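# Balance a bar level on the stand's ridge

## Task

Set the bar across the ridge at the top of the stand so it sits level there unaided and keeps that position; if it only stays in place because the robot is holding it at the end, the goal is not met.

## Robot and tools

Robot: two arms, left_arm and right_arm, each with 7 joints and a parallel gripper, working over a table. A loose object may occasionally get a brief shove from outside. Nothing may end up off the table, whether placed or knocked there.

Frame: every printed gripper pose uses one shared scene frame. The origin sits on the table surface midway between the arms. +z is up, +x points out across the table, and left_arm is on the +y side. The names left and right do not match image sides. Positions are in metres, orientation is a wxyz quaternion. The printed hand position can be off from the real one, more so when the arm reaches far.

execute_actions takes "actions", a list holding one item or none, plus optional "pictures" (true/false; pictures come by default). An empty list returns the current state and moves nothing. An action item {"rows": [...], "steps": n} runs n control steps, n from 1 to 15 (default 15), each step 1/30 s. Each row is used for one step; if there are fewer rows than steps, the last row repeats. A wait item {"steps": n} with n up to 300 sends nothing new and returns when n steps have passed since the previous result, your reply time included. A rejected call sends nothing at all.

Row layout: always 20 numbers, one list covering both arms. First left_arm: 7 joint targets, then gripper position, force_limit, speed. Then right_arm in the same 10-number order. Joint targets are absolute angles in radians, in the same order as the Joint positions line: waist (-2.744 to 2.744), shoulder (-1.784 to 1.784), upper arm roll (-2.901 to 2.901), elbow (-3.042 to -0.152), forearm roll (-2.807 to 2.807), wrist pitch (0.544 to 4.517), wrist roll (-3.016 to 3.016). True ends may differ by up to 0.018 rad either way. A target more than 0.018 rad beyond a stated end, and further out than the joint's last reported angle, gets the call refused; targets past the real end are clipped to it, and the result may then say "joint sent to its limit" (possibly about an earlier move still running). No such line does not prove there is more room.

Gripper numbers are all in [-1, 1] and absolute. position: +1 fully open (140 mm), pads touch near -0.8, -1 closes until blocked. force_limit: for parts up to 40 mm wide about 14 N at -1, 60 N at 0, 107 N at +1. speed: roughly 30 mm/s at -1, 140 at 0, 250 at +1. To keep a gripper unchanged, resend its previous three numbers; a 0 is a real command. The fingers point along the gripper's +z and open along its y. end_effector_position is the point between the pads when closed; fingertips extend about 33 mm past it closed and 9 mm open, and closing pushes the tips roughly 24 mm further from the arm, so keep clearance above surfaces.

Gripping: send -1 and confirm object_status is 2. Codes: 0 moving, 1 blocked while opening, 2 blocked while closing (holding), 3 reached the target or pads touching (a thin item may still be held). Stopped fingers hold until a position differing by at least 0.01 arrives, or the object yields or slips, after which they continue up to the requested position. To squeeze harder while at 2, raise force_limit and change position between -1 and -0.98. position_measured is in counts, not millimetres: 3 fully open, 230 pads together.

Motion limits: each joint's target is kept within a lead of its measured angle (0.248 rad for waist, shoulder, upper arm roll, elbow; 0.677 forearm roll; 0.715 wrist pitch; 1.54 wrist roll), and if targets would move the gripper over 70 mm from where it is, all are scaled back. Big moves therefore need several calls. Arms keep chasing the last row while you think or wait, until they have nearly stopped or a step is HELD.

Result lines: the pose line per arm; Joint positions and Joint velocities per arm (rad, rad/s); gripper object_status and position_measured; "joint command not followed" means the clearance check altered or blocked joint targets on some steps (the rest of the row still ran); HELD marks steps where your row was partly or wholly not sent. MOTOR HOT warns of heating from holding loads; at the limit an OVER-TEMPERATURE FAULT brakes that arm until cool.

Avoid: joint torque at its load limit (waist 35, shoulder 35, upper arm roll 32, elbow 30, forearm roll 12, wrist pitch 12, wrist roll 12 N m) or any outside force on the arm, tool or held item reaching 40 N (the held weight counts) stops that arm for 10 s and drops the rest of the call. Never let the arms collide or push on each other. Avoid dropping, slamming, slipping or shoving objects hard.

Cameras: cam_high 896x504 pinhole, cam_left_wrist and cam_right_wrist 504x504 fisheye. zoom_image takes "camera" (one of those names) and "region" [x0, y0, x1, y1] in that camera's pixels from the top-left, at most 504x504, and returns a finer view of its latest image. show_instructions takes no arguments and shows the reference pages. finished_scene takes "scene" (the current scene's number), ends and grades it irreversibly, and gives the next task; the bar must be balanced and staying so, released by the grippers. Replying without a tool call ends everything.

Each tool is called after ">>>" by a JSON object that holds its "api" and its "payload".

Reference images:

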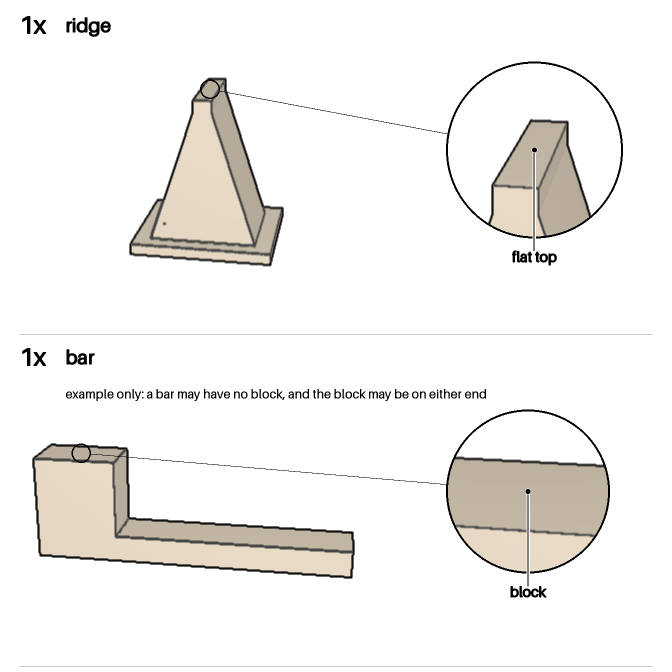

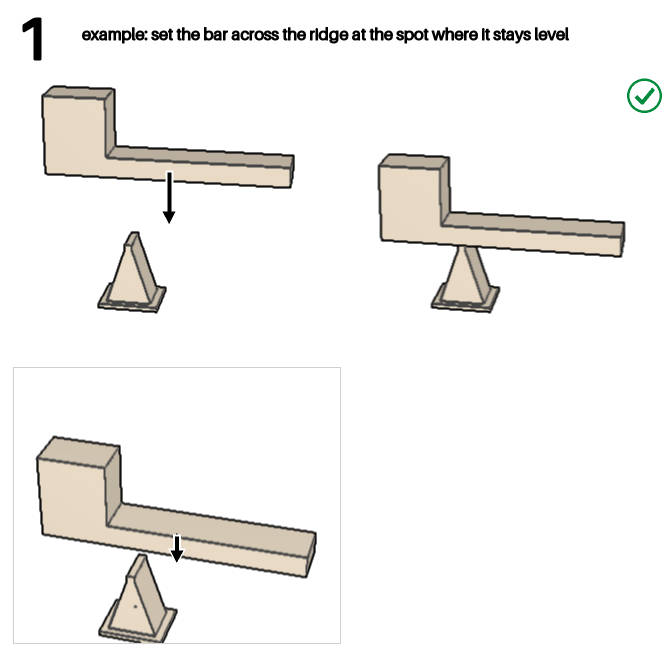

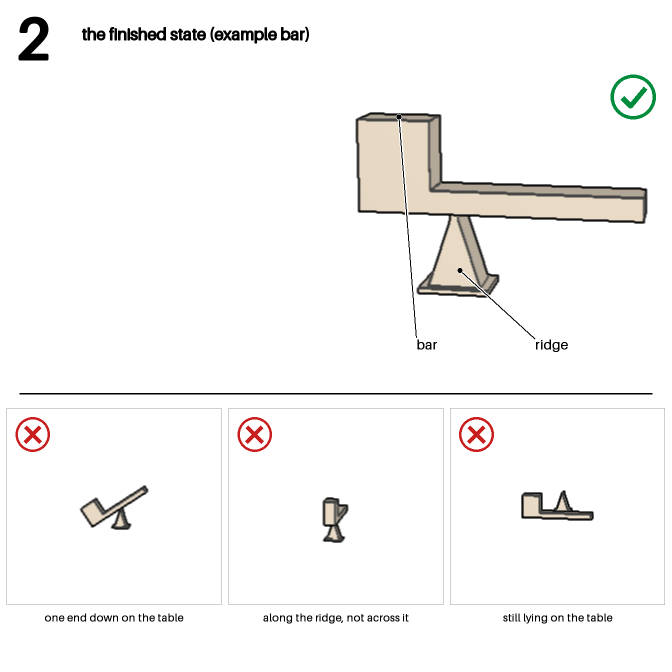

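## Session

>>> {"api": "execute_actions", "payload": {"actions": []}}

Scene clock: 0.00 s of 4100.00 s.
left_arm: end_effector_position=(+0.5148, +0.3452, +0.2147) position_measured=3 object_status=3 end_effector_quat_wxyz=(-0.096, +0.898, +0.421, +0.085) | right_arm: end_effector_position=(+0.5091, -0.5572, +0.2390) position_measured=3 object_status=3 end_effector_quat_wxyz=(+0.046, +0.871, -0.437, +0.221)
Joint positions: left_arm=[-0.003 -0.04  -0.082 -2.154  0.297  2.119 -2.791] | right_arm=[-0.295 -0.432  0.092 -2.622 -0.35   2.559 -0.511]
Joint velocities: left_arm=[-0.    -0.001  0.001 -0.    -0.001  0.     0.   ] | right_arm=[ 0.001  0.001  0.     0.     0.001 -0.001 -0.   ]

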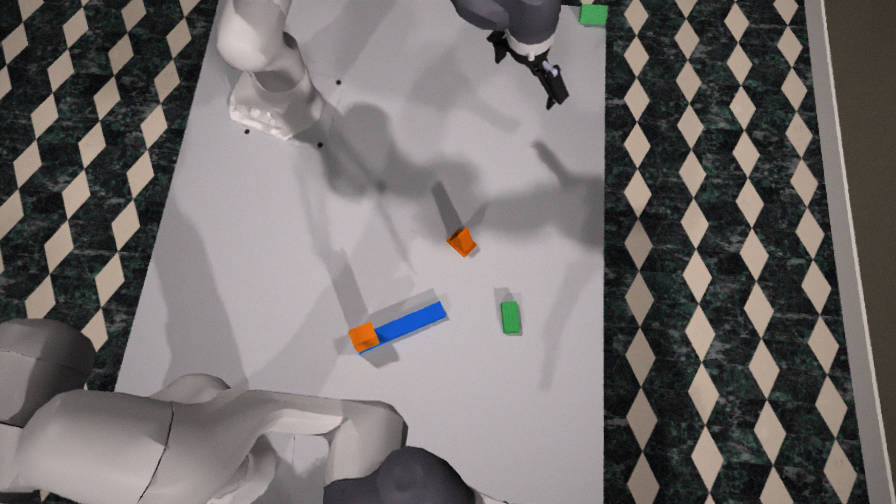

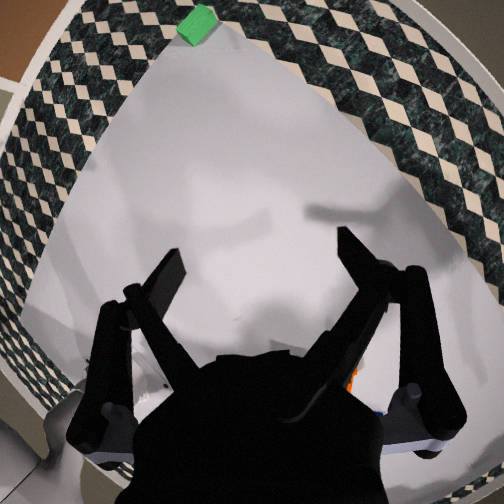

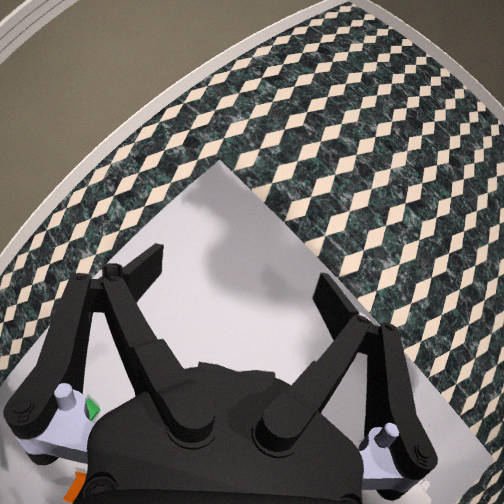

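>>> {"api": "execute_actions", "payload": {"actions": [{"rows":[[-0.8,-0.3,0,-2.3,0,2.0,-2.0,1,0,0,-0.295,-0.432,0.092,-2.622,-0.35,2.559,-0.511,1,0,0]]}], "pictures": false}}

>>> {"api": "execute_actions", "payload": {"actions": [{"steps":60}]}}

Scene clock: 7.33 s of 4100.00 s.
left_arm: end_effector_position=(+0.3654, +0.1066, +0.2589) position_measured=3 object_status=3 end_effector_quat_wxyz=(-0.007, +0.997, +0.070, +0.030) | right_arm: end_effector_position=(+0.5091, -0.5572, +0.2390) position_measured=3 object_status=3 end_effector_quat_wxyz=(+0.046, +0.871, -0.437, +0.221)
Joint positions: left_arm=[-0.532 -0.279 -0.005 -2.281  0.053  2.038 -2.374] | right_arm=[-0.295 -0.432  0.092 -2.622 -0.35   2.559 -0.511]
Joint velocities: left_arm=[-1.186 -0.115 -0.016 -0.074 -0.201 -0.087  0.634] | right_arm=[-0.     0.     0.    -0.     0.     0.001  0.001]
Steps of this call (steps 1 to 90: nothing new was sent; then 3.83 s passed at rest; steps 91 to 105: all 15 steps of this action). Readings (joint positions | what the end effector reports):
91: left_arm=[-0.025 -0.055 -0.065 -2.169 0.274 2.113 -2.762] | right_arm=[-0.295 -0.432 0.092 -2.622 -0.350 2.559 -0.511] | left_arm position_measured=3 object_status=3 | right_arm position_measured=3 object_status=3
92: left_arm=[-0.053 -0.083 -0.052 -2.191 0.246 2.103 -2.729] | right_arm=[-0.295 -0.432 0.092 -2.622 -0.350 2.559 -0.511] | left_arm position_measured=3 object_status=3 | right_arm position_measured=3 object_status=3
94: left_arm=[-0.116 -0.139 -0.036 -2.220 0.199 2.088 -2.665] | right_arm=[-0.295 -0.432 0.092 -2.622 -0.350 2.559 -0.511] | left_arm position_measured=3 object_status=3 | right_arm position_measured=3 object_status=3
98: left_arm=[-0.257 -0.220 -0.018 -2.253 0.126 2.065 -2.547] | right_arm=[-0.295 -0.432 0.092 -2.622 -0.350 2.559 -0.511] | left_arm position_measured=3 object_status=3 | right_arm position_measured=3 object_status=3
105: the state above

Scene clock: 9.33 s of 4100.00 s.
left_arm: end_effector_position=(+0.2618, +0.0199, +0.2567) position_measured=3 object_status=3 end_effector_quat_wxyz=(+0.000, +0.973, -0.232, +0.003) | right_arm: end_effector_position=(+0.5091, -0.5572, +0.2390) position_measured=3 object_status=3 end_effector_quat_wxyz=(+0.046, +0.871, -0.437, +0.221)
Joint positions: left_arm=[-0.798 -0.299 -0.001 -2.298  0.003  2.004 -2.004] | right_arm=[-0.295 -0.432  0.092 -2.622 -0.35   2.559 -0.511]
Joint velocities: left_arm=[ 0.    -0.    -0.     0.001  0.001 -0.     0.002] | right_arm=[-0.     0.     0.     0.001 -0.001 -0.     0.   ]
Steps of this call (steps 1 to 60: the robot went on to your last target). Readings (joint positions | what the end effector reports):
1: left_arm=[-0.574 -0.282 -0.004 -2.284 0.047 2.036 -2.353] | right_arm=[-0.295 -0.432 0.092 -2.622 -0.350 2.559 -0.511] | left_arm position_measured=3 object_status=3 | right_arm position_measured=3 object_status=3
2: left_arm=[-0.616 -0.285 -0.003 -2.286 0.041 2.033 -2.332] | right_arm=[-0.295 -0.432 0.092 -2.622 -0.350 2.559 -0.511] | left_arm position_measured=3 object_status=3 | right_arm position_measured=3 object_status=3
4: left_arm=[-0.699 -0.291 -0.002 -2.290 0.028 2.026 -2.279] | right_arm=[-0.295 -0.432 0.092 -2.622 -0.350 2.559 -0.511] | left_arm position_measured=3 object_status=3 | right_arm position_measured=3 object_status=3
8: left_arm=[-0.787 -0.297 -0.011 -2.296 0.010 2.014 -2.181] | right_arm=[-0.295 -0.432 0.092 -2.622 -0.350 2.559 -0.511] | left_arm position_measured=3 object_status=3 | right_arm position_measured=3 object_status=3
60: the state above
All arms were judged still, so your last target was given up. Only a new action makes them travel on or press farther. Fingers that are still opening or closing keep moving.

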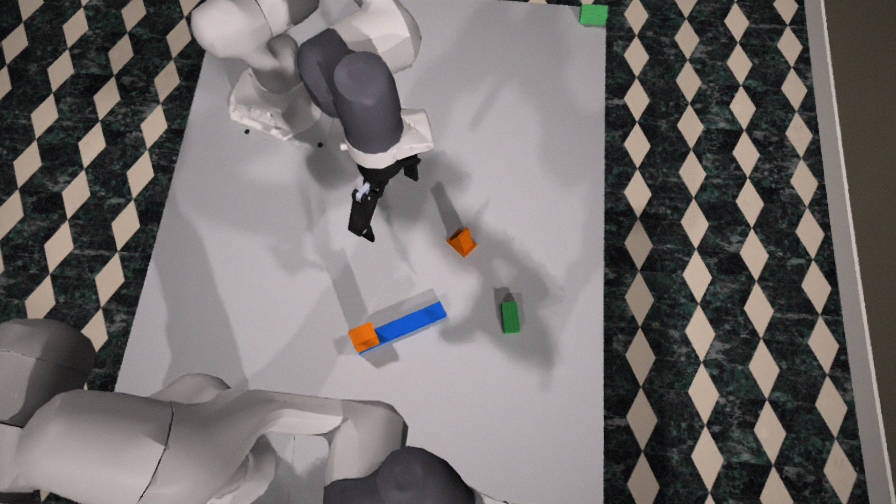

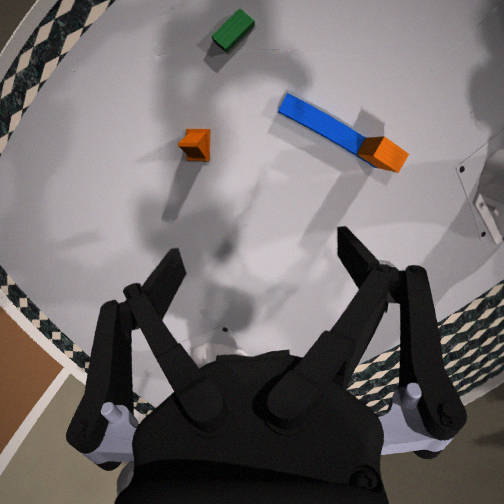

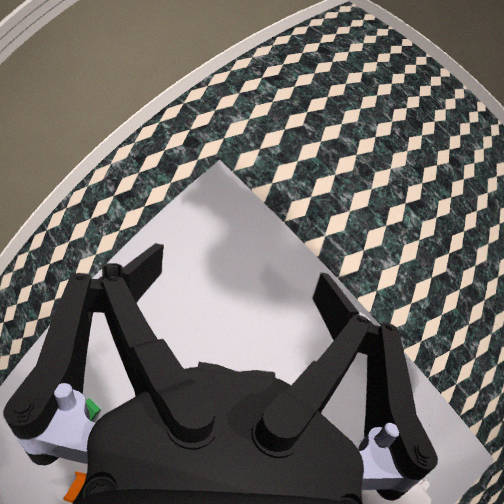

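>>> {"api": "execute_actions", "payload": {"actions": [{"rows":[[-0.99,0.2,0,-2.0,0,2.2,-0.07,1,0,0,-0.295,-0.432,0.092,-2.622,-0.35,2.559,-0.511,1,0,0]]}], "pictures": false}}

>>> {"api": "execute_actions", "payload": {"actions": [{"steps":60}]}}

Scene clock: 17.67 s of 4100.00 s.
left_arm: end_effector_position=(+0.2397, -0.1294, +0.1372) position_measured=3 object_status=3 end_effector_quat_wxyz=(+0.003, -0.555, +0.831, +0.024) | right_arm: end_effector_position=(+0.5091, -0.5572, +0.2390) position_measured=3 object_status=3 end_effector_quat_wxyz=(+0.046, +0.871, -0.437, +0.221)
Joint positions: left_arm=[-0.988  0.204 -0.003 -2.015  0.002  2.17  -0.702] | right_arm=[-0.295 -0.432  0.092 -2.622 -0.35   2.559 -0.511]
Joint velocities: left_arm=[-0.028  0.181 -0.     0.035 -0.002  0.121  2.08 ] | right_arm=[ 0.     0.    -0.001  0.    -0.    -0.    -0.001]
Steps of this call (steps 1 to 90: nothing new was sent; then 4.83 s passed at rest; steps 91 to 105: all 15 steps of this action). Readings (joint positions | what the end effector reports):
91: left_arm=[-0.812 -0.282 0.007 -2.278 0.002 2.010 -1.951] | right_arm=[-0.295 -0.432 0.092 -2.622 -0.350 2.559 -0.511] | left_arm position_measured=3 object_status=3 | right_arm position_measured=3 object_status=3
92: left_arm=[-0.832 -0.252 0.010 -2.243 0.002 2.024 -1.886] | right_arm=[-0.295 -0.432 0.092 -2.622 -0.350 2.559 -0.511] | left_arm position_measured=3 object_status=3 | right_arm position_measured=3 object_status=3
94: left_arm=[-0.872 -0.185 0.009 -2.175 0.002 2.051 -1.739] | right_arm=[-0.295 -0.432 0.092 -2.622 -0.350 2.559 -0.511] | left_arm position_measured=3 object_status=3 | right_arm position_measured=3 object_status=3
98: left_arm=[-0.941 -0.015 0.003 -2.061 0.002 2.110 -1.362] | right_arm=[-0.295 -0.432 0.092 -2.622 -0.350 2.559 -0.511] | left_arm position_measured=3 object_status=3 | right_arm position_measured=3 object_status=3
105: the state above

Scene clock: 19.67 s of 4100.00 s.
left_arm: end_effector_position=(+0.2477, -0.1428, +0.1472) position_measured=3 object_status=3 end_effector_quat_wxyz=(+0.000, -0.273, +0.962, +0.003) | right_arm: end_effector_position=(+0.5091, -0.5572, +0.2390) position_measured=3 object_status=3 end_effector_quat_wxyz=(+0.046, +0.871, -0.437, +0.221)
Joint positions: left_arm=[-0.989  0.2   -0.001 -2.002  0.002  2.196 -0.075] | right_arm=[-0.295 -0.432  0.092 -2.622 -0.35   2.559 -0.511]
Joint velocities: left_arm=[ 0.001 -0.002  0.    -0.     0.     0.     0.002] | right_arm=[-0.    -0.001 -0.001  0.001  0.001  0.001 -0.002]
Steps of this call (steps 1 to 60: the robot went on to your last target). Readings (joint positions | what the end effector reports):
1: left_arm=[-0.989 0.207 -0.003 -2.014 0.002 2.174 -0.636] | right_arm=[-0.295 -0.432 0.092 -2.622 -0.350 2.559 -0.511] | left_arm position_measured=3 object_status=3 | right_arm position_measured=3 object_status=3
2: left_arm=[-0.989 0.208 -0.003 -2.011 0.002 2.177 -0.578] | right_arm=[-0.295 -0.432 0.092 -2.622 -0.350 2.559 -0.511] | left_arm position_measured=3 object_status=3 | right_arm position_measured=3 object_status=3
4: left_arm=[-0.989 0.205 -0.002 -2.007 0.002 2.183 -0.479] | right_arm=[-0.295 -0.432 0.092 -2.622 -0.350 2.559 -0.511] | left_arm position_measured=3 object_status=3 | right_arm position_measured=3 object_status=3
8: left_arm=[-0.989 0.200 -0.001 -2.002 0.002 2.191 -0.335] | right_arm=[-0.295 -0.432 0.092 -2.622 -0.350 2.559 -0.511] | left_arm position_measured=3 object_status=3 | right_arm position_measured=3 object_status=3
60: the state above
All arms were judged still, so your last target was given up. Only a new action makes them travel on or press farther. Fingers that are still opening or closing keep moving.

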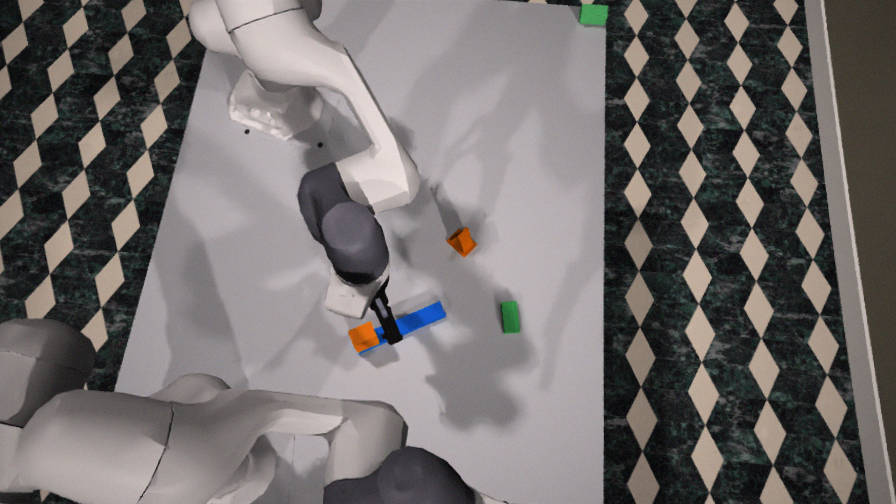

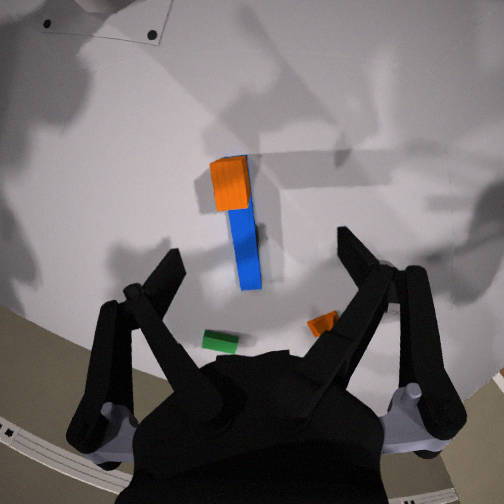

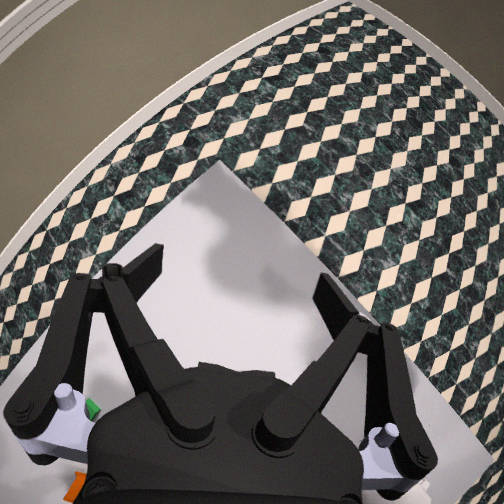

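>>> {"api": "execute_actions", "payload": {"actions": [{"rows":[[-0.92,0.4,0,-1.94,0,2.34,0,1,0,0,-0.295,-0.432,0.092,-2.622,-0.35,2.559,-0.511,1,0,0]]}], "pictures": false}}

>>> {"api": "execute_actions", "payload": {"actions": [{"steps":30}]}}

Scene clock: 23.77 s of 4100.00 s.
left_arm: end_effector_position=(+0.2982, -0.1438, +0.0623) position_measured=3 object_status=3 end_effector_quat_wxyz=(-0.001, -0.280, +0.960, +0.009) | right_arm: end_effector_position=(+0.5091, -0.5572, +0.2390) position_measured=3 object_status=3 end_effector_quat_wxyz=(+0.046, +0.871, -0.437, +0.221)
Joint positions: left_arm=[-0.92   0.402  0.002 -1.943  0.002  2.327 -0.019] | right_arm=[-0.295 -0.432  0.092 -2.622 -0.35   2.559 -0.511]
Joint velocities: left_arm=[ 0.    -0.027 -0.005  0.018  0.     0.062  0.047] | right_arm=[-0.     0.002 -0.001 -0.001  0.     0.     0.001]
Steps of this call (steps 1 to 90: nothing new was sent; then 0.60 s passed at rest; steps 91 to 105: all 15 steps of this action). Readings (joint positions | what the end effector reports):
91: left_arm=[-0.982 0.217 -0.006 -1.987 0.002 2.210 -0.070] | right_arm=[-0.295 -0.432 0.092 -2.622 -0.350 2.559 -0.511] | left_arm position_measured=3 object_status=3 | right_arm position_measured=3 object_status=3
92: left_arm=[-0.971 0.251 -0.008 -1.968 0.002 2.230 -0.065] | right_arm=[-0.295 -0.432 0.092 -2.622 -0.350 2.559 -0.511] | left_arm position_measured=3 object_status=3 | right_arm position_measured=3 object_status=3
94: left_arm=[-0.948 0.323 -0.006 -1.950 0.002 2.264 -0.054] | right_arm=[-0.295 -0.432 0.092 -2.622 -0.350 2.559 -0.511] | left_arm position_measured=3 object_status=3 | right_arm position_measured=3 object_status=3
98: left_arm=[-0.922 0.402 0.003 -1.949 0.002 2.300 -0.036] | right_arm=[-0.295 -0.432 0.092 -2.622 -0.350 2.559 -0.511] | left_arm position_measured=3 object_status=3 | right_arm position_measured=3 object_status=3
105: the state above

Scene clock: 24.77 s of 4100.00 s.
left_arm: end_effector_position=(+0.3000, -0.1470, +0.0642) position_measured=3 object_status=3 end_effector_quat_wxyz=(+0.000, -0.273, +0.962, +0.003) | right_arm: end_effector_position=(+0.5091, -0.5572, +0.2390) position_measured=3 object_status=3 end_effector_quat_wxyz=(+0.046, +0.871, -0.437, +0.221)
Joint positions: left_arm=[-0.92   0.4    0.001 -1.942  0.002  2.336 -0.004] | right_arm=[-0.295 -0.432  0.092 -2.622 -0.35   2.559 -0.511]
Joint velocities: left_arm=[ 0.001  0.    -0.001  0.     0.001  0.002  0.001] | right_arm=[ 0.001 -0.    -0.001 -0.001  0.001 -0.     0.001]
Steps of this call (steps 1 to 30: the robot went on to your last target). Readings (joint positions | what the end effector reports):
1: left_arm=[-0.920 0.401 0.001 -1.942 0.002 2.328 -0.017] | right_arm=[-0.295 -0.432 0.092 -2.622 -0.350 2.559 -0.511] | left_arm position_measured=3 object_status=3 | right_arm position_measured=3 object_status=3
2: left_arm=[-0.920 0.401 0.001 -1.942 0.002 2.330 -0.016] | right_arm=[-0.295 -0.432 0.092 -2.622 -0.350 2.559 -0.511] | left_arm position_measured=3 object_status=3 | right_arm position_measured=3 object_status=3
4: left_arm=[-0.920 0.400 0.001 -1.942 0.002 2.332 -0.013] | right_arm=[-0.295 -0.432 0.092 -2.622 -0.350 2.559 -0.511] | left_arm position_measured=3 object_status=3 | right_arm position_measured=3 object_status=3
8: left_arm=[-0.920 0.400 0.001 -1.942 0.002 2.334 -0.010] | right_arm=[-0.295 -0.432 0.092 -2.622 -0.350 2.559 -0.511] | left_arm position_measured=3 object_status=3 | right_arm position_measured=3 object_status=3
30: the state above
All arms were judged still, so your last target was given up. Only a new action makes them travel on or press farther. Fingers that are still opening or closing keep moving.

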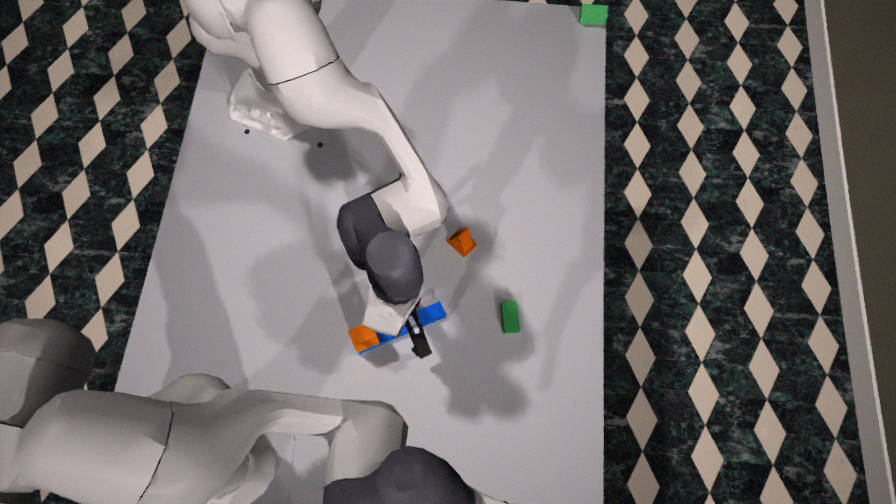

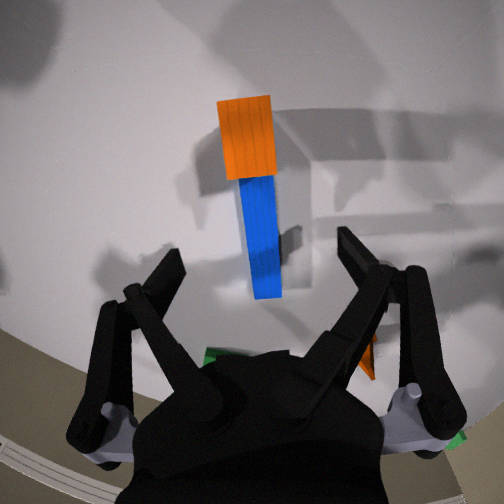

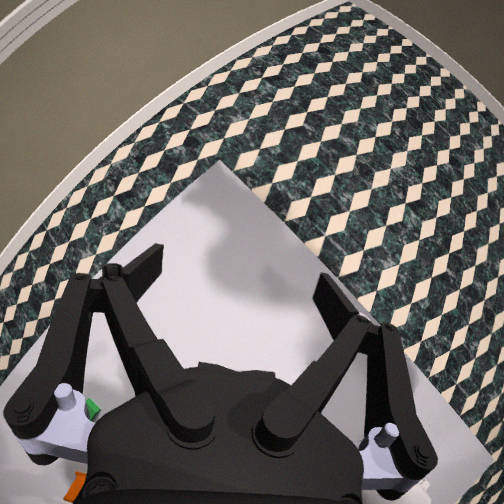

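>>> {"api": "execute_actions", "payload": {"actions": [{"rows":[[-0.96,0.44,0,-1.96,0,2.40,-0.04,1,0,0,-0.295,-0.432,0.092,-2.622,-0.35,2.559,-0.511,1,0,0]]}], "pictures": false}}

>>> {"api": "execute_actions", "payload": {"actions": [{"rows":[[-0.96,0.44,0,-1.96,0,2.40,-0.04,-1,0,0,-0.295,-0.432,0.092,-2.622,-0.35,2.559,-0.511,1,0,0]]}], "pictures": false}}

>>> {"api": "execute_actions", "payload": {"actions": [{"steps":25}]}}

>>> {"api": "zoom_image", "payload": {"camera": "cam_high", "region": [320,200,520,370]}}

Scene clock: 29.83 s of 4100.00 s.
left_arm: end_effector_position=(+0.2753, -0.1578, +0.0364) position_measured=3 object_status=3 end_effector_quat_wxyz=(-0.001, -0.265, +0.964, +0.004) | right_arm: end_effector_position=(+0.5091, -0.5572, +0.2390) position_measured=3 object_status=3 end_effector_quat_wxyz=(+0.046, +0.871, -0.437, +0.221)
Joint positions: left_arm=[-0.96   0.441 -0.001 -1.96   0.002  2.392 -0.03 ] | right_arm=[-0.295 -0.432  0.092 -2.622 -0.35   2.559 -0.511]
Joint velocities: left_arm=[-0.    -0.002  0.     0.001 -0.001  0.021 -0.02 ] | right_arm=[-0.     0.001  0.001  0.001 -0.002  0.     0.001]
Steps of this call (steps 1 to 90: nothing new was sent; then 1.57 s passed at rest; steps 91 to 105: all 15 steps of this action). Readings (joint positions | what the end effector reports):
91: left_arm=[-0.925 0.403 0.005 -1.943 0.002 2.345 -0.006] | right_arm=[-0.295 -0.432 0.092 -2.622 -0.350 2.559 -0.511] | left_arm position_measured=3 object_status=3 | right_arm position_measured=3 object_status=3
92: left_arm=[-0.933 0.411 0.006 -1.945 0.002 2.355 -0.010] | right_arm=[-0.295 -0.432 0.092 -2.622 -0.350 2.559 -0.511] | left_arm position_measured=3 object_status=3 | right_arm position_measured=3 object_status=3
94: left_arm=[-0.947 0.427 0.003 -1.952 0.002 2.369 -0.015] | right_arm=[-0.295 -0.432 0.092 -2.622 -0.350 2.559 -0.511] | left_arm position_measured=3 object_status=3 | right_arm position_measured=3 object_status=3
98: left_arm=[-0.960 0.442 -0.002 -1.960 0.002 2.382 -0.022] | right_arm=[-0.295 -0.432 0.092 -2.622 -0.350 2.559 -0.511] | left_arm position_measured=3 object_status=3 | right_arm position_measured=3 object_status=3
105: the state above

Scene clock: 30.33 s of 4100.00 s.
left_arm: end_effector_position=(+0.2760, -0.1588, +0.0370) position_measured=107 object_status=0 end_effector_quat_wxyz=(-0.000, -0.267, +0.964, +0.002) | right_arm: end_effector_position=(+0.5091, -0.5572, +0.2390) position_measured=3 object_status=3 end_effector_quat_wxyz=(+0.046, +0.871, -0.437, +0.221)
Joint positions: left_arm=[-0.96   0.441 -0.001 -1.96   0.002  2.396 -0.035] | right_arm=[-0.295 -0.432  0.092 -2.622 -0.35   2.559 -0.511]
Joint velocities: left_arm=[ 0.    -0.001  0.002  0.001  0.001  0.003 -0.003] | right_arm=[-0.001  0.    -0.    -0.001 -0.001  0.001 -0.   ]
Steps of this call (steps 1 to 15: all 15 steps of this action). Readings (joint positions | what the end effector reports):
1: left_arm=[-0.960 0.441 -0.001 -1.960 0.002 2.393 -0.030] | right_arm=[-0.295 -0.432 0.092 -2.622 -0.350 2.559 -0.511] | left_arm position_measured=3 object_status=0 | right_arm position_measured=3 object_status=3
2: left_arm=[-0.960 0.441 -0.001 -1.960 0.002 2.394 -0.031] | right_arm=[-0.295 -0.432 0.092 -2.622 -0.350 2.559 -0.511] | left_arm position_measured=8 object_status=0 | right_arm position_measured=3 object_status=3
4: left_arm=[-0.960 0.441 -0.001 -1.960 0.002 2.394 -0.032] | right_arm=[-0.295 -0.432 0.092 -2.622 -0.350 2.559 -0.511] | left_arm position_measured=24 object_status=0 | right_arm position_measured=3 object_status=3
8: left_arm=[-0.960 0.441 -0.001 -1.960 0.002 2.395 -0.034] | right_arm=[-0.295 -0.432 0.092 -2.622 -0.350 2.559 -0.511] | left_arm position_measured=54 object_status=0 | right_arm position_measured=3 object_status=3
15: the state above

Scene clock: 31.17 s of 4100.00 s.
left_arm: end_effector_position=(+0.2762, -0.1592, +0.0375) position_measured=186 object_status=2 end_effector_quat_wxyz=(+0.000, -0.268, +0.963, +0.002) | right_arm: end_effector_position=(+0.5091, -0.5572, +0.2390) position_measured=3 object_status=3 end_effector_quat_wxyz=(+0.046, +0.871, -0.437, +0.221)
Joint positions: left_arm=[-0.96   0.44  -0.001 -1.96   0.002  2.397 -0.036] | right_arm=[-0.295 -0.432  0.092 -2.622 -0.35   2.559 -0.511]
Joint velocities: left_arm=[ 0.    -0.001 -0.    -0.     0.    -0.    -0.001] | right_arm=[-0.001  0.001 -0.001 -0.001  0.001 -0.001 -0.002]
Steps of this call (steps 1 to 15: the robot went on to your last target; steps 16 to 25: nothing new was sent). Readings (joint positions | what the end effector reports):
1: left_arm=[-0.960 0.441 -0.001 -1.960 0.002 2.396 -0.035] | right_arm=[-0.295 -0.432 0.092 -2.622 -0.350 2.559 -0.511] | left_arm position_measured=115 object_status=0 | right_arm position_measured=3 object_status=3
2: left_arm=[-0.960 0.441 -0.001 -1.960 0.002 2.396 -0.035] | right_arm=[-0.295 -0.432 0.092 -2.622 -0.350 2.559 -0.511] | left_arm position_measured=122 object_status=0 | right_arm position_measured=3 object_status=3
4: left_arm=[-0.960 0.441 -0.001 -1.960 0.002 2.396 -0.035] | right_arm=[-0.295 -0.432 0.092 -2.622 -0.350 2.559 -0.511] | left_arm position_measured=138 object_status=0 | right_arm position_measured=3 object_status=3
8: left_arm=[-0.960 0.441 -0.001 -1.960 0.002 2.396 -0.036] | right_arm=[-0.295 -0.432 0.092 -2.622 -0.350 2.559 -0.511] | left_arm position_measured=168 object_status=0 | right_arm position_measured=3 object_status=3
25: the state above
All arms were judged still, so your last target was given up. Only a new action makes them travel on or press farther. Fingers that are still opening or closing keep moving.

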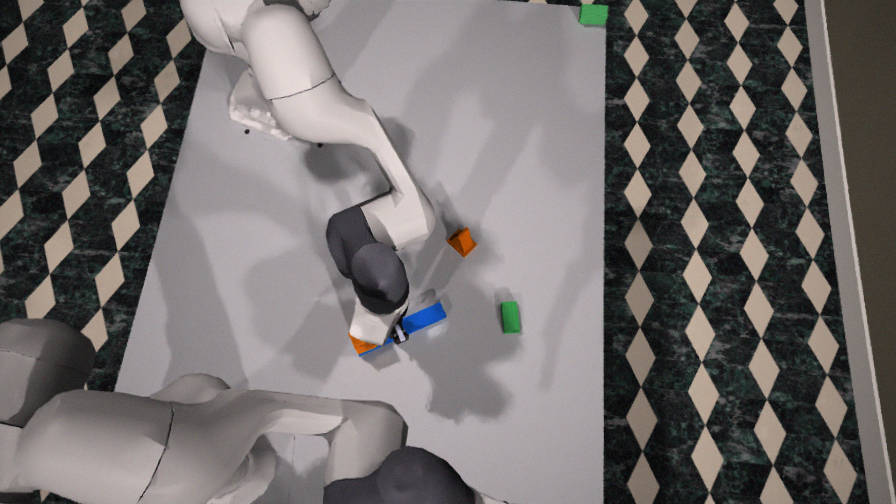

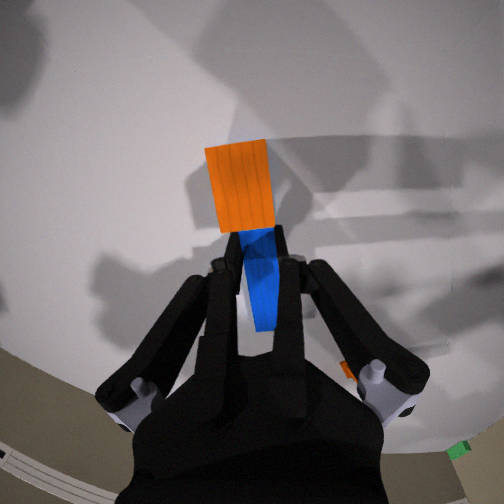

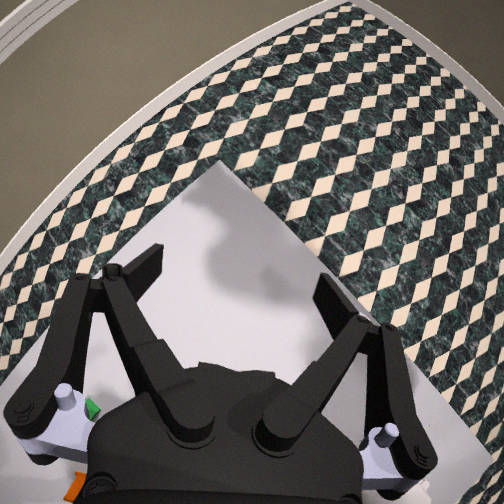

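Region (320, 200, 520, 370) of cam_high's 896x504 image, scaled by 2.520, with more detail than that image has; it fills the top 428 rows of this view, and the rest is white.

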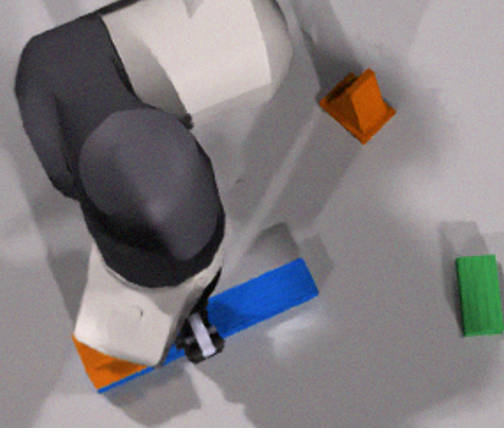

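>>> {"api": "execute_actions", "payload": {"actions": [{"rows":[[-0.96,0.2,0,-2.0,0,2.2,-0.4,-1,0,0,-0.295,-0.432,0.092,-2.622,-0.35,2.559,-0.511,1,0,0]]}], "pictures": false}}

>>> {"api": "execute_actions", "payload": {"actions": [{"rows":[[-0.7,-0.1,0,-2.35,0,2.25,-1.77,-1,0,0,-0.295,-0.432,0.092,-2.622,-0.35,2.559,-0.511,1,0,0]]}], "pictures": false}}

>>> {"api": "execute_actions", "payload": {"actions": [{"steps":40}]}}

Scene clock: 38.87 s of 4100.00 s.
left_arm: end_effector_position=(+0.2673, -0.1426, +0.1518) position_measured=186 object_status=2 end_effector_quat_wxyz=(+0.002, -0.399, +0.917, -0.010) | right_arm: end_effector_position=(+0.5091, -0.5572, +0.2390) position_measured=3 object_status=3 end_effector_quat_wxyz=(+0.046, +0.871, -0.437, +0.221)
Joint positions: left_arm=[-0.96   0.199 -0.001 -1.998  0.002  2.218 -0.315] | right_arm=[-0.295 -0.432  0.092 -2.622 -0.35   2.559 -0.511]
Joint velocities: left_arm=[-0.     0.048  0.001 -0.037 -0.001 -0.096 -0.269] | right_arm=[-0.001  0.001  0.001  0.     0.001 -0.    -0.   ]
Steps of this call (steps 1 to 90: nothing new was sent; then 4.20 s passed at rest; steps 91 to 105: all 15 steps of this action). Readings (joint positions | what the end effector reports):
91: left_arm=[-0.960 0.428 -0.001 -1.969 0.002 2.380 -0.054] | right_arm=[-0.295 -0.432 0.092 -2.622 -0.350 2.559 -0.511] | left_arm position_measured=186 object_status=2 | right_arm position_measured=3 object_status=3
92: left_arm=[-0.960 0.396 -0.001 -1.984 0.002 2.357 -0.076] | right_arm=[-0.295 -0.432 0.092 -2.622 -0.350 2.559 -0.511] | left_arm position_measured=186 object_status=2 | right_arm position_measured=3 object_status=3
94: left_arm=[-0.960 0.322 -0.001 -1.996 0.002 2.316 -0.124] | right_arm=[-0.295 -0.432 0.092 -2.622 -0.350 2.559 -0.511] | left_arm position_measured=186 object_status=2 | right_arm position_measured=3 object_status=3
98: left_arm=[-0.960 0.207 -0.001 -1.991 0.002 2.258 -0.220] | right_arm=[-0.295 -0.432 0.092 -2.622 -0.350 2.559 -0.511] | left_arm position_measured=186 object_status=2 | right_arm position_measured=3 object_status=3
105: the state above

Scene clock: 39.37 s of 4100.00 s.
left_arm: end_effector_position=(+0.3174, +0.0308, +0.1593) position_measured=186 object_status=2 end_effector_quat_wxyz=(-0.002, +0.878, -0.479, -0.004) | right_arm: end_effector_position=(+0.5091, -0.5572, +0.2390) position_measured=3 object_status=3 end_effector_quat_wxyz=(+0.046, +0.871, -0.437, +0.221)
Joint positions: left_arm=[-0.7   -0.096  0.005 -2.346  0.002  2.241 -1.369] | right_arm=[-0.295 -0.432  0.092 -2.622 -0.35   2.559 -0.511]
Joint velocities: left_arm=[-0.    -0.011 -0.058 -0.046 -0.001  0.019 -1.317] | right_arm=[-0.    -0.001 -0.    -0.001  0.    -0.     0.001]
Steps of this call (steps 1 to 15: all 15 steps of this action). Readings (joint positions | what the end effector reports):
1: left_arm=[-0.944 0.184 -0.013 -2.022 0.002 2.222 -0.368] | right_arm=[-0.295 -0.432 0.092 -2.622 -0.350 2.559 -0.511] | left_arm position_measured=186 object_status=2 | right_arm position_measured=3 object_status=3
2: left_arm=[-0.919 0.155 -0.019 -2.059 0.002 2.222 -0.428] | right_arm=[-0.295 -0.432 0.092 -2.622 -0.350 2.559 -0.511] | left_arm position_measured=186 object_status=2 | right_arm position_measured=3 object_status=3
4: left_arm=[-0.863 0.090 -0.018 -2.130 0.002 2.225 -0.555] | right_arm=[-0.295 -0.432 0.092 -2.622 -0.350 2.559 -0.511] | left_arm position_measured=186 object_status=2 | right_arm position_measured=3 object_status=3
8: left_arm=[-0.746 -0.046 -0.001 -2.284 0.002 2.234 -0.909] | right_arm=[-0.295 -0.432 0.092 -2.622 -0.350 2.559 -0.511] | left_arm position_measured=186 object_status=2 | right_arm position_measured=3 object_status=3
15: the state above

Scene clock: 40.70 s of 4100.00 s.
left_arm: end_effector_position=(+0.3159, +0.0297, +0.1587) position_measured=186 object_status=2 end_effector_quat_wxyz=(-0.002, +0.954, -0.301, -0.003) | right_arm: end_effector_position=(+0.5091, -0.5572, +0.2390) position_measured=3 object_status=3 end_effector_quat_wxyz=(+0.046, +0.871, -0.437, +0.221)
Joint positions: left_arm=[-0.7   -0.097  0.001 -2.349  0.002  2.245 -1.761] | right_arm=[-0.295 -0.432  0.092 -2.622 -0.35   2.559 -0.511]
Joint velocities: left_arm=[-0.002 -0.     0.001 -0.001 -0.001  0.    -0.017] | right_arm=[ 0.002  0.002  0.001 -0.     0.     0.001 -0.001]
Steps of this call (steps 1 to 40: the robot went on to your last target). Readings (joint positions | what the end effector reports):
1: left_arm=[-0.700 -0.096 0.003 -2.347 0.002 2.241 -1.410] | right_arm=[-0.295 -0.432 0.092 -2.622 -0.350 2.559 -0.511] | left_arm position_measured=186 object_status=2 | right_arm position_measured=3 object_status=3
2: left_arm=[-0.700 -0.097 0.002 -2.348 0.002 2.242 -1.447] | right_arm=[-0.295 -0.432 0.092 -2.622 -0.350 2.559 -0.511] | left_arm position_measured=186 object_status=2 | right_arm position_measured=3 object_status=3
4: left_arm=[-0.700 -0.097 0.002 -2.349 0.002 2.243 -1.510] | right_arm=[-0.295 -0.432 0.092 -2.622 -0.350 2.559 -0.511] | left_arm position_measured=186 object_status=2 | right_arm position_measured=3 object_status=3
8: left_arm=[-0.700 -0.097 0.001 -2.349 0.002 2.244 -1.601] | right_arm=[-0.295 -0.432 0.092 -2.622 -0.350 2.559 -0.511] | left_arm position_measured=186 object_status=2 | right_arm position_measured=3 object_status=3
40: the state above

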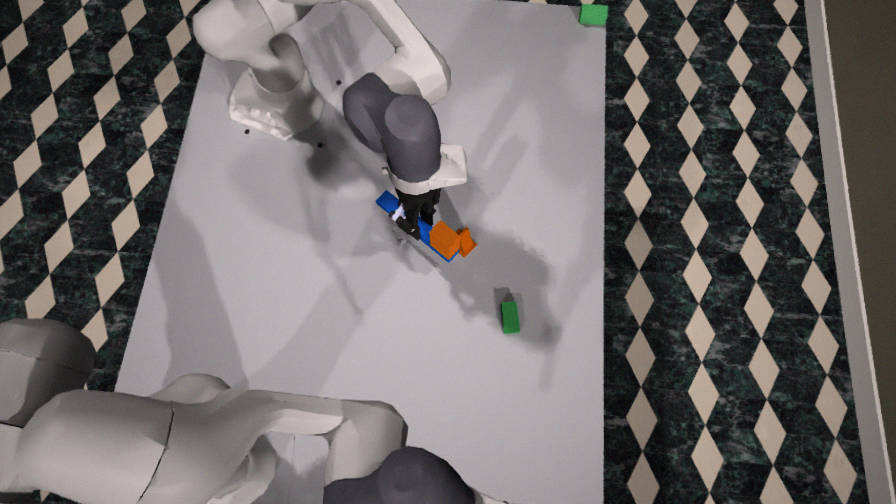

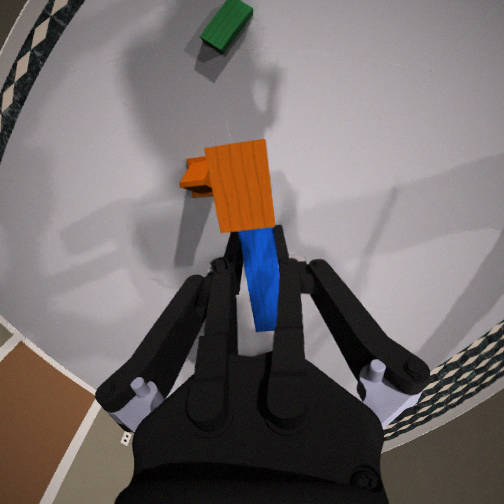

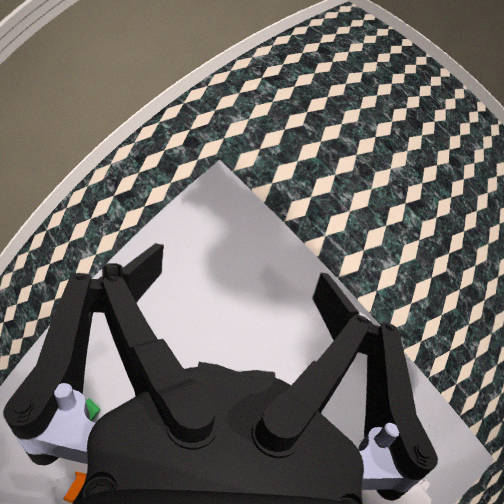

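>>> {"api": "execute_actions", "payload": {"actions": [{"rows":[[-0.68,0.135,0,-2.215,0,2.35,-1.75,-1,0,0,-0.295,-0.432,0.092,-2.622,-0.35,2.559,-0.511,1,0,0]]}], "pictures": false}}

>>> {"api": "execute_actions", "payload": {"actions": [{"steps":25}]}}

>>> {"api": "zoom_image", "payload": {"camera": "cam_high", "region": [370,170,530,300]}}

Scene clock: 46.03 s of 4100.00 s.
left_arm: end_effector_position=(+0.3570, -0.0002, +0.1018) position_measured=186 object_status=2 end_effector_quat_wxyz=(-0.004, +0.955, -0.295, -0.007) | right_arm: end_effector_position=(+0.5091, -0.5572, +0.2390) position_measured=3 object_status=3 end_effector_quat_wxyz=(+0.046, +0.871, -0.437, +0.221)
Joint positions: left_arm=[-0.682  0.137 -0.    -2.218  0.002  2.339 -1.756] | right_arm=[-0.295 -0.432  0.092 -2.622 -0.35   2.559 -0.511]
Joint velocities: left_arm=[-0.001 -0.004  0.001  0.011 -0.     0.037  0.008] | right_arm=[ 0.    -0.    -0.    -0.002  0.     0.001 -0.001]
Steps of this call (steps 1 to 30: the robot went on to your last target; steps 31 to 100: nothing new was sent; then 1.50 s passed at rest; steps 101 to 115: all 15 steps of this action). Readings (joint positions | what the end effector reports):
101: left_arm=[-0.697 -0.068 -0.000 -2.321 0.002 2.251 -1.765] | right_arm=[-0.295 -0.432 0.092 -2.622 -0.350 2.559 -0.511] | left_arm position_measured=186 object_status=2 | right_arm position_measured=3 object_status=3
102: left_arm=[-0.693 -0.011 -0.000 -2.279 0.002 2.272 -1.764] | right_arm=[-0.295 -0.432 0.092 -2.622 -0.350 2.559 -0.511] | left_arm position_measured=186 object_status=2 | right_arm position_measured=3 object_status=3
104: left_arm=[-0.687 0.077 -0.000 -2.241 0.002 2.299 -1.762] | right_arm=[-0.295 -0.432 0.092 -2.622 -0.350 2.559 -0.511] | left_arm position_measured=186 object_status=2 | right_arm position_measured=3 object_status=3
108: left_arm=[-0.683 0.138 -0.000 -2.229 0.002 2.321 -1.759] | right_arm=[-0.295 -0.432 0.092 -2.622 -0.350 2.559 -0.511] | left_arm position_measured=186 object_status=2 | right_arm position_measured=3 object_status=3
115: the state above

Scene clock: 46.87 s of 4100.00 s.
left_arm: end_effector_position=(+0.3584, -0.0015, +0.1024) position_measured=186 object_status=2 end_effector_quat_wxyz=(-0.003, +0.955, -0.297, -0.005) | right_arm: end_effector_position=(+0.5091, -0.5572, +0.2390) position_measured=3 object_status=3 end_effector_quat_wxyz=(+0.046, +0.871, -0.437, +0.221)
Joint positions: left_arm=[-0.682  0.137 -0.    -2.218  0.002  2.345 -1.754] | right_arm=[-0.295 -0.432  0.092 -2.622 -0.35   2.559 -0.511]
Joint velocities: left_arm=[-0.001  0.001  0.001  0.001  0.001 -0.001  0.001] | right_arm=[ 0.001  0.002 -0.001  0.001 -0.001 -0.001  0.002]
Steps of this call (steps 1 to 15: the robot went on to your last target; steps 16 to 25: nothing new was sent). Readings (joint positions | what the end effector reports):
1: left_arm=[-0.682 0.137 -0.000 -2.218 0.002 2.340 -1.756] | right_arm=[-0.295 -0.432 0.092 -2.622 -0.350 2.559 -0.511] | left_arm position_measured=186 object_status=2 | right_arm position_measured=3 object_status=3
2: left_arm=[-0.682 0.137 -0.000 -2.218 0.002 2.341 -1.756] | right_arm=[-0.295 -0.432 0.092 -2.622 -0.350 2.559 -0.511] | left_arm position_measured=186 object_status=2 | right_arm position_measured=3 object_status=3
4: left_arm=[-0.682 0.137 -0.000 -2.218 0.002 2.342 -1.755] | right_arm=[-0.295 -0.432 0.092 -2.622 -0.350 2.559 -0.511] | left_arm position_measured=186 object_status=2 | right_arm position_measured=3 object_status=3
8: left_arm=[-0.682 0.137 -0.000 -2.218 0.002 2.344 -1.755] | right_arm=[-0.295 -0.432 0.092 -2.622 -0.350 2.559 -0.511] | left_arm position_measured=186 object_status=2 | right_arm position_measured=3 object_status=3
25: the state above
All arms were judged still, so your last target was given up. Only a new action makes them travel on or press farther. Fingers that are still opening or closing keep moving.

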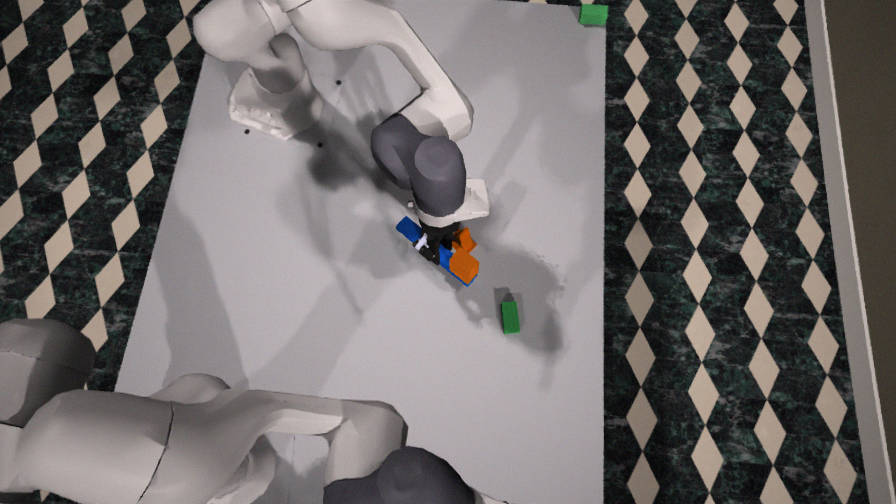

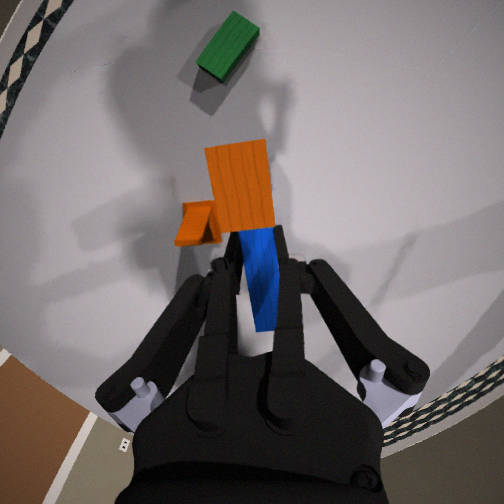

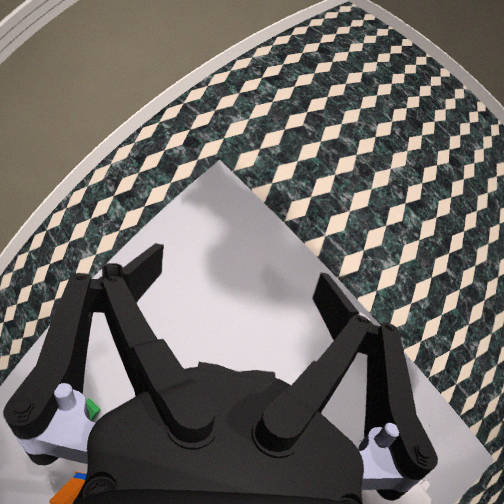

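Region (370, 170, 530, 300) of cam_high's 896x504 image, scaled by 3.150, with more detail than that image has; it fills the top 410 rows of this view, and the rest is white.

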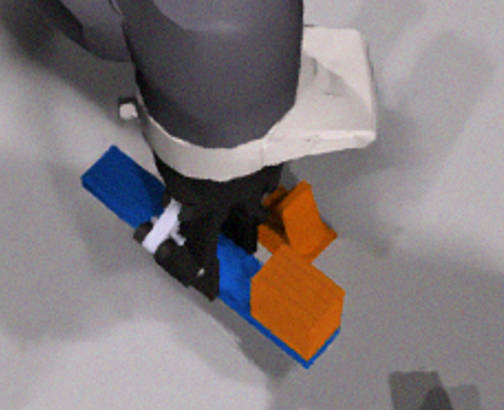

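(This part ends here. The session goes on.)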